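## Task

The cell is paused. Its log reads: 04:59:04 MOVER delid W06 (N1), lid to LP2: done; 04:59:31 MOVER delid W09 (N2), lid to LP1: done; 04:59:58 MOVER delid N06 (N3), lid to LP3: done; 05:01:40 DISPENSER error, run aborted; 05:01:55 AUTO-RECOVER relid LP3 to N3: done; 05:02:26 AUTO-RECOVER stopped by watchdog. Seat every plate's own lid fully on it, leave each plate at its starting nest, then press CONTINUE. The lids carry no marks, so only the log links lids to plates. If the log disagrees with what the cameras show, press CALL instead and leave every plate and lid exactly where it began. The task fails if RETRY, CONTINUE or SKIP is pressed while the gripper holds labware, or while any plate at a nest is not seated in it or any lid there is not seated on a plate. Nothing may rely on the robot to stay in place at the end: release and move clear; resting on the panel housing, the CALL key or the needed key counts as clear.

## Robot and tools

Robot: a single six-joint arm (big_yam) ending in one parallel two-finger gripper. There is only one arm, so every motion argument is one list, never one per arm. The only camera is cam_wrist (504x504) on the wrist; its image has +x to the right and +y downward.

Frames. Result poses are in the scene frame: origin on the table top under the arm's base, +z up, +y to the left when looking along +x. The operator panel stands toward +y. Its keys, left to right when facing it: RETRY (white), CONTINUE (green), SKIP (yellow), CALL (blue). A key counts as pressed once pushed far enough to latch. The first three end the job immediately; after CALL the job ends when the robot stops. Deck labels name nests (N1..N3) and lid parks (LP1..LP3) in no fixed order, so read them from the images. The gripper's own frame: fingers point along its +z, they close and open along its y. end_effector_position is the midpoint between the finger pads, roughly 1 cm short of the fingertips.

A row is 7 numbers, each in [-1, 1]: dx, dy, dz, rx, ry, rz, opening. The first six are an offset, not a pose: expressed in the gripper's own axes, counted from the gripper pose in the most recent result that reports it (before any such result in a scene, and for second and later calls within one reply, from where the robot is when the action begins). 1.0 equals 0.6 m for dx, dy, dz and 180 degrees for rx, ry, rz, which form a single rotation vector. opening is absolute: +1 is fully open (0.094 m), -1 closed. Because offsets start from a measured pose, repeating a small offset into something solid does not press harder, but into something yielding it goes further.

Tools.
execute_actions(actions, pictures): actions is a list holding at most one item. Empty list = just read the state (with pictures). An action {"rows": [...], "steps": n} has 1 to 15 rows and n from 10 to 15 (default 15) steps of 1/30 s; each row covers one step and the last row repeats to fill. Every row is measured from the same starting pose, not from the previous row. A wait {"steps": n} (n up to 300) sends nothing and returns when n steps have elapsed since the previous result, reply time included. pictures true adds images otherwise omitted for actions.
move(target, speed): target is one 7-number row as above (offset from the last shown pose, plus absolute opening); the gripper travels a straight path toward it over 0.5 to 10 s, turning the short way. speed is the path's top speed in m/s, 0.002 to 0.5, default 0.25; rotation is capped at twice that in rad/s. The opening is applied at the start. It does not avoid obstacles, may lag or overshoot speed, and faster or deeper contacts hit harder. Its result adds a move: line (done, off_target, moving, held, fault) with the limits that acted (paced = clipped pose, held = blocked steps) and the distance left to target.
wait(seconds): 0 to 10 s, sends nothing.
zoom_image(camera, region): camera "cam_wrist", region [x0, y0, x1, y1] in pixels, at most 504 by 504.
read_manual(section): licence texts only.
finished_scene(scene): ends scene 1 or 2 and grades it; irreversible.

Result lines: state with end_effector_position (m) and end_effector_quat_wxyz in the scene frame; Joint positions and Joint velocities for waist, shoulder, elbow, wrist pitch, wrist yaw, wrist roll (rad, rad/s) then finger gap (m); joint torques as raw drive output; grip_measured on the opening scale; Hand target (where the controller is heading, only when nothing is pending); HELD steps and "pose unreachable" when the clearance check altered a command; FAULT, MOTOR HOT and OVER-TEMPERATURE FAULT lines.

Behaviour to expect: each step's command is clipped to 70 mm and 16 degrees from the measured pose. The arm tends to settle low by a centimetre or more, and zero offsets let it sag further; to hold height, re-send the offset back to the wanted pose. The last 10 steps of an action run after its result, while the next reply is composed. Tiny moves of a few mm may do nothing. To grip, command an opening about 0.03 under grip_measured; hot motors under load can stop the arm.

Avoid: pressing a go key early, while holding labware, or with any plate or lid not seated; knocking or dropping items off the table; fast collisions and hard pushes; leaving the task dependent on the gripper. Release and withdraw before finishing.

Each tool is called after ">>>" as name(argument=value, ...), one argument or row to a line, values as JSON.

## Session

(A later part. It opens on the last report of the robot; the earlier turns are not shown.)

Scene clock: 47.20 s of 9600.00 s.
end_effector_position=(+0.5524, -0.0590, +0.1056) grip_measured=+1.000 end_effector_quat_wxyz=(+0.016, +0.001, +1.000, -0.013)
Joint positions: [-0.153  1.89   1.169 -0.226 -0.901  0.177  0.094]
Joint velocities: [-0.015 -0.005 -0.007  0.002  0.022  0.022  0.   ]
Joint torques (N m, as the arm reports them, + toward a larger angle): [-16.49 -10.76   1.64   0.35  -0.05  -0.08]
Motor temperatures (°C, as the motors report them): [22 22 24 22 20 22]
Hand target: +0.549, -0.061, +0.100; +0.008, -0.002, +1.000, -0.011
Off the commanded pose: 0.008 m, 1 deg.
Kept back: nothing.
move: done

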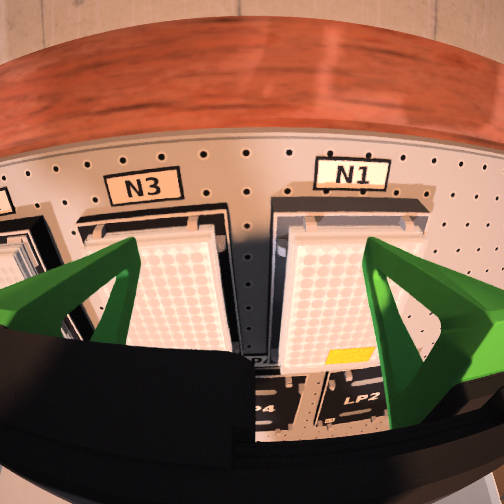

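>>> move(
  target=[0.125,-0.11,0.03,-0.008,0.01,0,1],
  speed=0.1,
)

>>> zoom_image(
  camera="cam_wrist",
  region=[110,70,390,350],
)

Scene clock: 48.90 s of 9600.00 s.
end_effector_position=(+0.4800, -0.1188, +0.0871) grip_measured=+1.000 end_effector_quat_wxyz=(-0.002, +0.005, +1.000, +0.000)
Joint positions: [-0.189  2.008  1.058 -0.091 -0.951  0.092  0.094]
Joint velocities: [ 0.005 -0.005  0.007  0.007 -0.007  0.007  0.   ]
Joint torques (N m, as the arm reports them, + toward a larger angle): [-18.39  -9.53  -0.49   1.19  -0.04  -0.06]
Motor temperatures (°C, as the motors report them): [22 22 24 22 20 22]
Hand target: +0.478, -0.126, +0.088; +0.001, +0.001, +1.000, -0.001
Off the commanded pose: 0.007 m, 1 deg.
Kept back: nothing.
move: done

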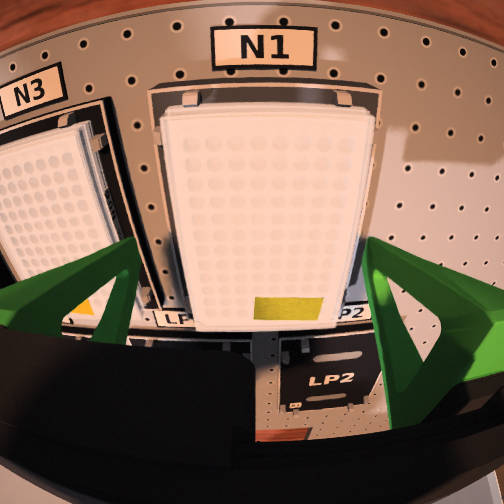

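Region (110, 70, 390, 350) of cam_wrist's 504x504 image, scaled by 1.800, with more detail than that image has.

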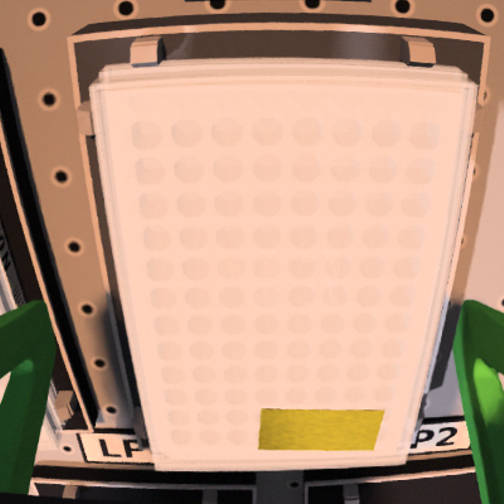

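Unclear; nudge it to be safe.

>>> move(
  target=[0.003,-0.008,0.057,0,0,0,1],
  speed=0.03,
)

Scene clock: 50.60 s of 9600.00 s.
end_effector_position=(+0.4818, -0.1248, +0.0650) grip_measured=+1.000 end_effector_quat_wxyz=(+0.004, +0.003, +1.000, -0.002)
Joint positions: [-0.159  2.055  1.075 -0.008 -0.928  0.145  0.094]
Joint velocities: [-0.015 -0.005 -0.002 -0.017 -0.007 -0.051  0.   ]
Joint torques (N m, as the arm reports them, + toward a larger angle): [-16.4   -8.47   0.21   0.97   0.12   0.15]
Motor temperatures (°C, as the motors report them): [22 22 24 22 20 22]
Hand target: +0.477, -0.124, +0.053; -0.002, +0.005, +1.000, +0.001
Off the commanded pose: 0.013 m, 1 deg.
Kept back: nothing.
move: off_target

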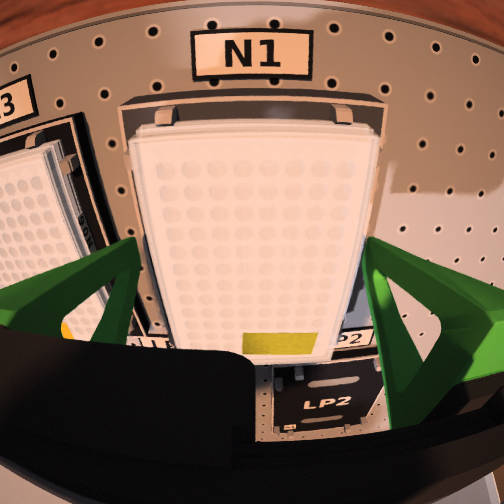

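>>> move(
  target=[0.003,0.005,0.024,0,0.003,0,1],
  speed=0.02,
)

>>> move(
  target=[0,0,0,0,0,0,0.75],
)

>>> move(
  target=[0,0,0,0,0,0,1],
)

Scene clock: 52.07 s of 9600.00 s.
end_effector_position=(+0.4821, -0.1237, +0.0622) grip_measured=+1.000 end_effector_quat_wxyz=(+0.004, +0.003, +1.000, -0.005)
Joint positions: [-0.152  2.055  1.075 -0.001 -0.919  0.154  0.094]
Joint velocities: [ 0.005  0.005  0.002  0.002  0.037 -0.051  0.   ]
Joint torques (N m, as the arm reports them, + toward a larger angle): [-16.53  -8.92   0.26   1.18   0.2    0.2 ]
Motor temperatures (°C, as the motors report them): [22 22 24 22 20 22]
Hand target: +0.480, -0.122, +0.051; -0.001, +0.003, +1.000, -0.002
Off the commanded pose: 0.012 m, 1 deg.
Kept back: nothing.
move: off_target

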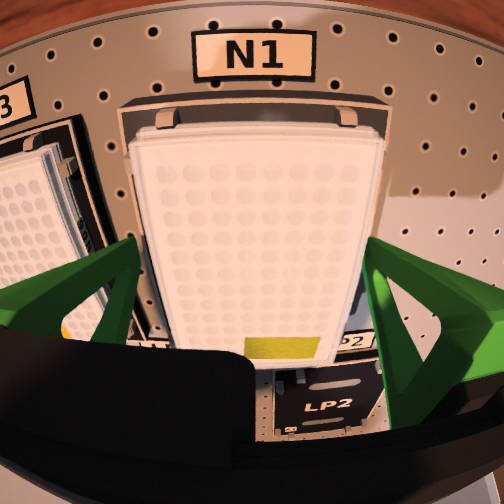

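Scene clock: 52.57 s of 9600.00 s.
end_effector_position=(+0.4824, -0.1249, +0.0625) grip_measured=+0.778 end_effector_quat_wxyz=(+0.005, +0.003, +1.000, -0.008)
Joint positions: [-0.153  2.055  1.075 -0.001 -0.914  0.154  0.084]
Joint velocities: [-0.024  0.005 -0.012 -0.007  0.007 -0.037  0.   ]
Joint torques (N m, as the arm reports them, + toward a larger angle): [-16.97 -10.72  -0.6    0.68  -0.22   0.05]
Motor temperatures (°C, as the motors report them): [22 22 24 22 20 22]
Hand target: +0.482, -0.124, +0.062; +0.004, +0.003, +1.000, -0.005
Off the commanded pose: 0.001 m, 0 deg.
Kept back: nothing.
move: done

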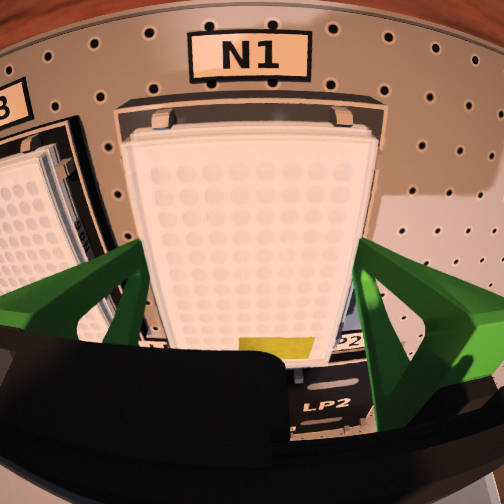

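Scene clock: 53.07 s of 9600.00 s.
end_effector_position=(+0.4824, -0.1250, +0.0625) grip_measured=+1.000 end_effector_quat_wxyz=(+0.005, +0.003, +1.000, -0.008)
Joint positions: [-0.153  2.055  1.075 -0.001 -0.913  0.154  0.094]
Joint velocities: [ 0.005 -0.015 -0.002  0.012 -0.007 -0.066  0.   ]
Joint torques (N m, as the arm reports them, + toward a larger angle): [-17.4  -10.34  -0.35   0.55   0.03   0.05]
Motor temperatures (°C, as the motors report them): [22 22 24 22 20 22]
Hand target: +0.482, -0.125, +0.063; +0.005, +0.003, +1.000, -0.008
Off the commanded pose: 0.000 m, 0 deg.
Kept back: nothing.
move: done

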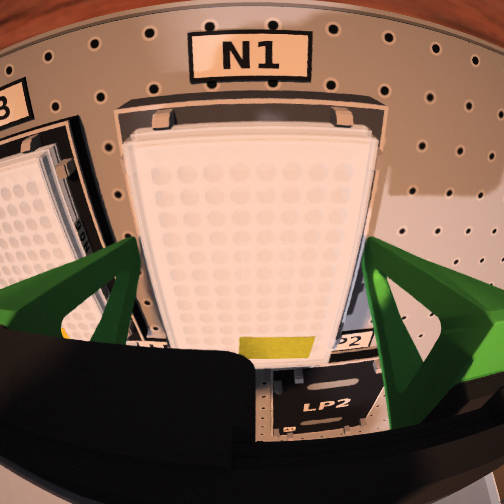

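The left corner dropped; now symmetric. To the panel.

>>> move(
  target=[0,0,-0.1,0,0,0,1],
  speed=0.1,
)

>>> move(
  target=[0.82,-0.3,-0.2,0,0,0,-1],
)

Scene clock: 54.57 s of 9600.00 s.
end_effector_position=(+0.4853, -0.1251, +0.1202) grip_measured=+1.000 end_effector_quat_wxyz=(+0.008, +0.007, +1.000, -0.010)
Joint positions: [-0.246  1.965  1.047 -0.161 -0.957  0.035  0.094]
Joint velocities: [ 0.005  0.005  0.017  0.017 -0.022 -0.066  0.   ]
Joint torques (N m, as the arm reports them, + toward a larger angle): [-17.8  -11.33   0.34  -0.09  -0.04  -0.08]
Motor temperatures (°C, as the motors report them): [22 22 24 22 20 22]
Hand target: +0.483, -0.123, +0.123; +0.006, +0.002, +1.000, -0.009
Off the commanded pose: 0.004 m, 1 deg.
Kept back: nothing.
move: done

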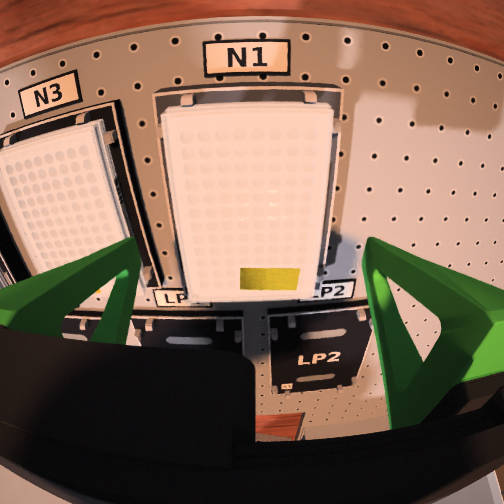

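Scene clock: 57.43 s of 9600.00 s.
end_effector_position=(-0.0148, -0.2945, +0.2493) grip_measured=-0.982 end_effector_quat_wxyz=(+0.014, +0.022, +0.999, -0.033)
Joint positions: [-1.447  2.749  0.832 -0.519 -0.597 -1.657  0.001]
Joint velocities: [-0.005 -0.005 -0.017  0.002  0.095 -0.051  0.   ]
Joint torques (N m, as the arm reports them, + toward a larger angle): [ -7.15 -10.17   6.58   0.08  -0.02  -0.14]
Motor temperatures (°C, as the motors report them): [22 22 24 22 20 22]
Hand target: -0.016, -0.304, +0.248; +0.008, +0.010, +0.999, -0.031
Off the commanded pose: 0.014 m, 3 deg.
Kept back: nothing.
move: off_target

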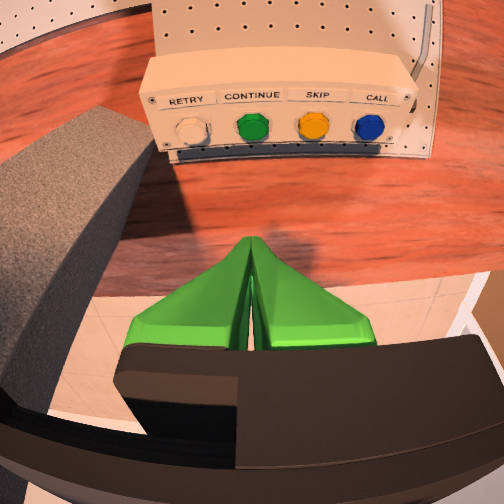

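>>> move(
  target=[0.01,0,0.2,0.12,-0.08,0,-1],
  speed=0.12,
)

Scene clock: 59.90 s of 9600.00 s.
end_effector_position=(-0.0142, -0.3002, +0.1802) grip_measured=-0.982 end_effector_quat_wxyz=(+0.096, -0.005, +0.984, -0.149)
Joint positions: [-1.335  2.949  0.681  0.227 -0.833 -1.382  0.001]
Joint velocities: [-0.024 -0.015  0.002 -0.017 -0.051 -0.051 -0.   ]
Joint torques (N m, as the arm reports them, + toward a larger angle): [ -9.14 -12.13   1.76   0.69  -0.09  -0.01]
Motor temperatures (°C, as the motors report them): [22 22 24 22 20 22]
Hand target: -0.013, -0.302, +0.183; +0.098, -0.005, +0.984, -0.151
Off the commanded pose: 0.051 m, 10 deg.
Kept back: nothing.
move: held; limits=held; held on 26 of 65 steps, including the last
pose unreachable: on one or more control steps of this call an arm could not follow its commanded pose, so it was not sent that pose on those steps. On the call's last step it was still not sent that pose. It may still have moved: this result reports where it is.
cause: the commanded pose would bring two parts of the arm too close to each other (its forearm (the part past joint 3) and its base, with joints 1 (waist) to 3 (elbow) between them).

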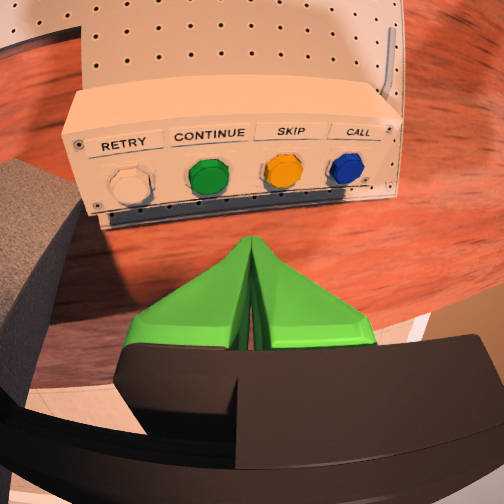

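>>> move(
  target=[0,0,0,-0.18,0.12,0,-1],
)

>>> move(
  target=[-0.02,-0.03,0.11,0,0,0,-1],
  speed=0.08,
)

Scene clock: 62.10 s of 9600.00 s.
end_effector_position=(-0.0093, -0.3026, +0.1820) grip_measured=-0.982 end_effector_quat_wxyz=(-0.088, +0.003, +0.989, +0.118)
Joint positions: [-1.082  2.933  1.06  -0.759 -0.665 -1.645  0.001]
Joint velocities: [-0.005 -0.005  0.002  0.007 -0.022 -0.051  0.   ]
Joint torques (N m, as the arm reports them, + toward a larger angle): [-11.4  -10.06   2.79  -0.47   0.19  -0.19]
Motor temperatures (°C, as the motors report them): [22 22 24 22 20 22]
Hand target: -0.014, -0.301, +0.177; -0.093, -0.001, +0.987, +0.128
Off the commanded pose: 0.006 m, 2 deg.
Kept back: nothing.
move: done

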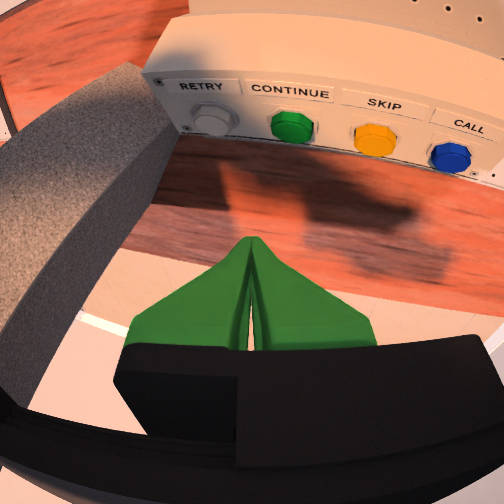

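Scene clock: 63.43 s of 9600.00 s.
end_effector_position=(-0.0038, -0.3019, +0.1165) grip_measured=-0.982 end_effector_quat_wxyz=(-0.083, -0.004, +0.989, +0.121)
Joint positions: [-0.833  3.016  1.073 -0.562 -0.884 -1.477  0.001]
Joint velocities: [-0.005 -0.005  0.007 -0.007 -0.007  0.066  0.001]
Joint torques (N m, as the arm reports them, + toward a larger angle): [-12.64  -7.21   0.03   0.65  -0.06   0.11]
Motor temperatures (°C, as the motors report them): [22 22 24 22 20 22]
Hand target: -0.009, -0.302, +0.112; -0.086, +0.001, +0.989, +0.122
Off the commanded pose: 0.007 m, 1 deg.
Kept back: nothing.
move: done

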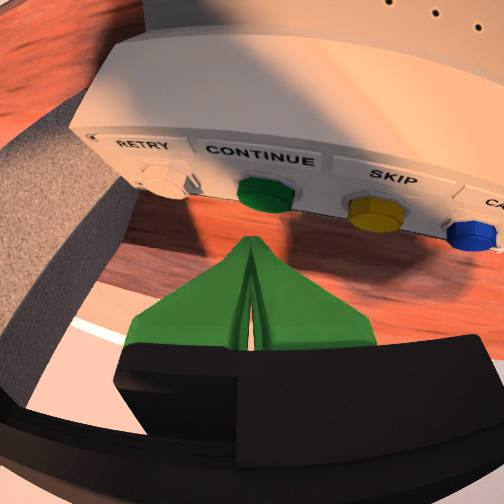

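>>> move(
  target=[0.02,-0.014,0.045,0,0,0,-1],
  speed=0.04,
)

>>> move(
  target=[-0.02,0,0.03,0,0,0,-1],
  speed=0.03,
)

Scene clock: 64.77 s of 9600.00 s.
end_effector_position=(-0.0152, -0.3032, +0.0960) grip_measured=-0.982 end_effector_quat_wxyz=(-0.077, -0.008, +0.990, +0.120)
Joint positions: [-0.783  3.069  1.085 -0.477 -0.935 -1.431  0.001]
Joint velocities: [-0.005 -0.005 -0.002 -0.007 -0.051  0.022 -0.001]
Joint torques (N m, as the arm reports them, + toward a larger angle): [-12.07  -7.31  -0.23   0.46  -0.07   0.19]
Motor temperatures (°C, as the motors report them): [22 22 24 22 20 22]
Hand target: -0.020, -0.303, +0.091; -0.082, -0.005, +0.989, +0.122
Off the commanded pose: 0.007 m, 1 deg.
Kept back: nothing.
move: done

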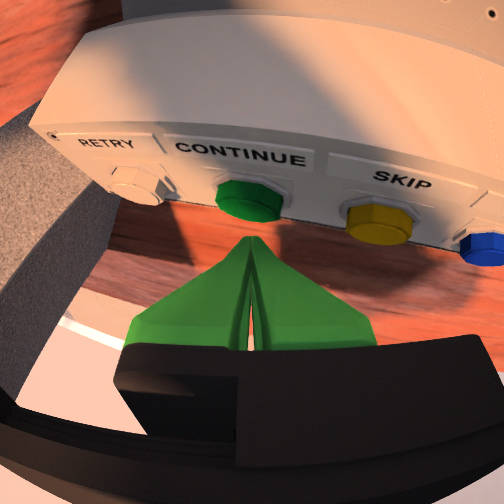

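Scene clock: 65.30 s of 9600.00 s.
end_effector_position=(-0.0111, -0.2994, +0.0856) grip_measured=-0.982 end_effector_quat_wxyz=(-0.076, -0.003, +0.990, +0.122)
Joint positions: [-0.723  3.069  1.075 -0.419 -0.984 -1.361  0.001]
Joint velocities: [-0.024 -0.005  0.027 -0.002  0.022 -0.022 -0.001]
Joint torques (N m, as the arm reports them, + toward a larger angle): no reading
Motor temperatures (°C, as the motors report them): [22 22 24 22 20 22]
Kept back: nothing.
move: unfinished (the scene ended)
The task's run has ended: the event that ends the task has happened.

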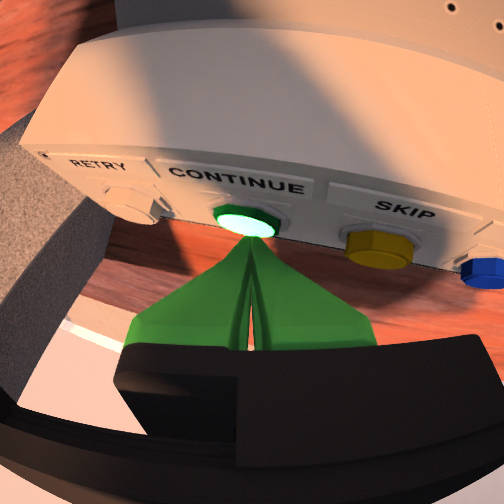

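>>> finished_scene(
  scene=2,
)

The scene is finished: the task was done.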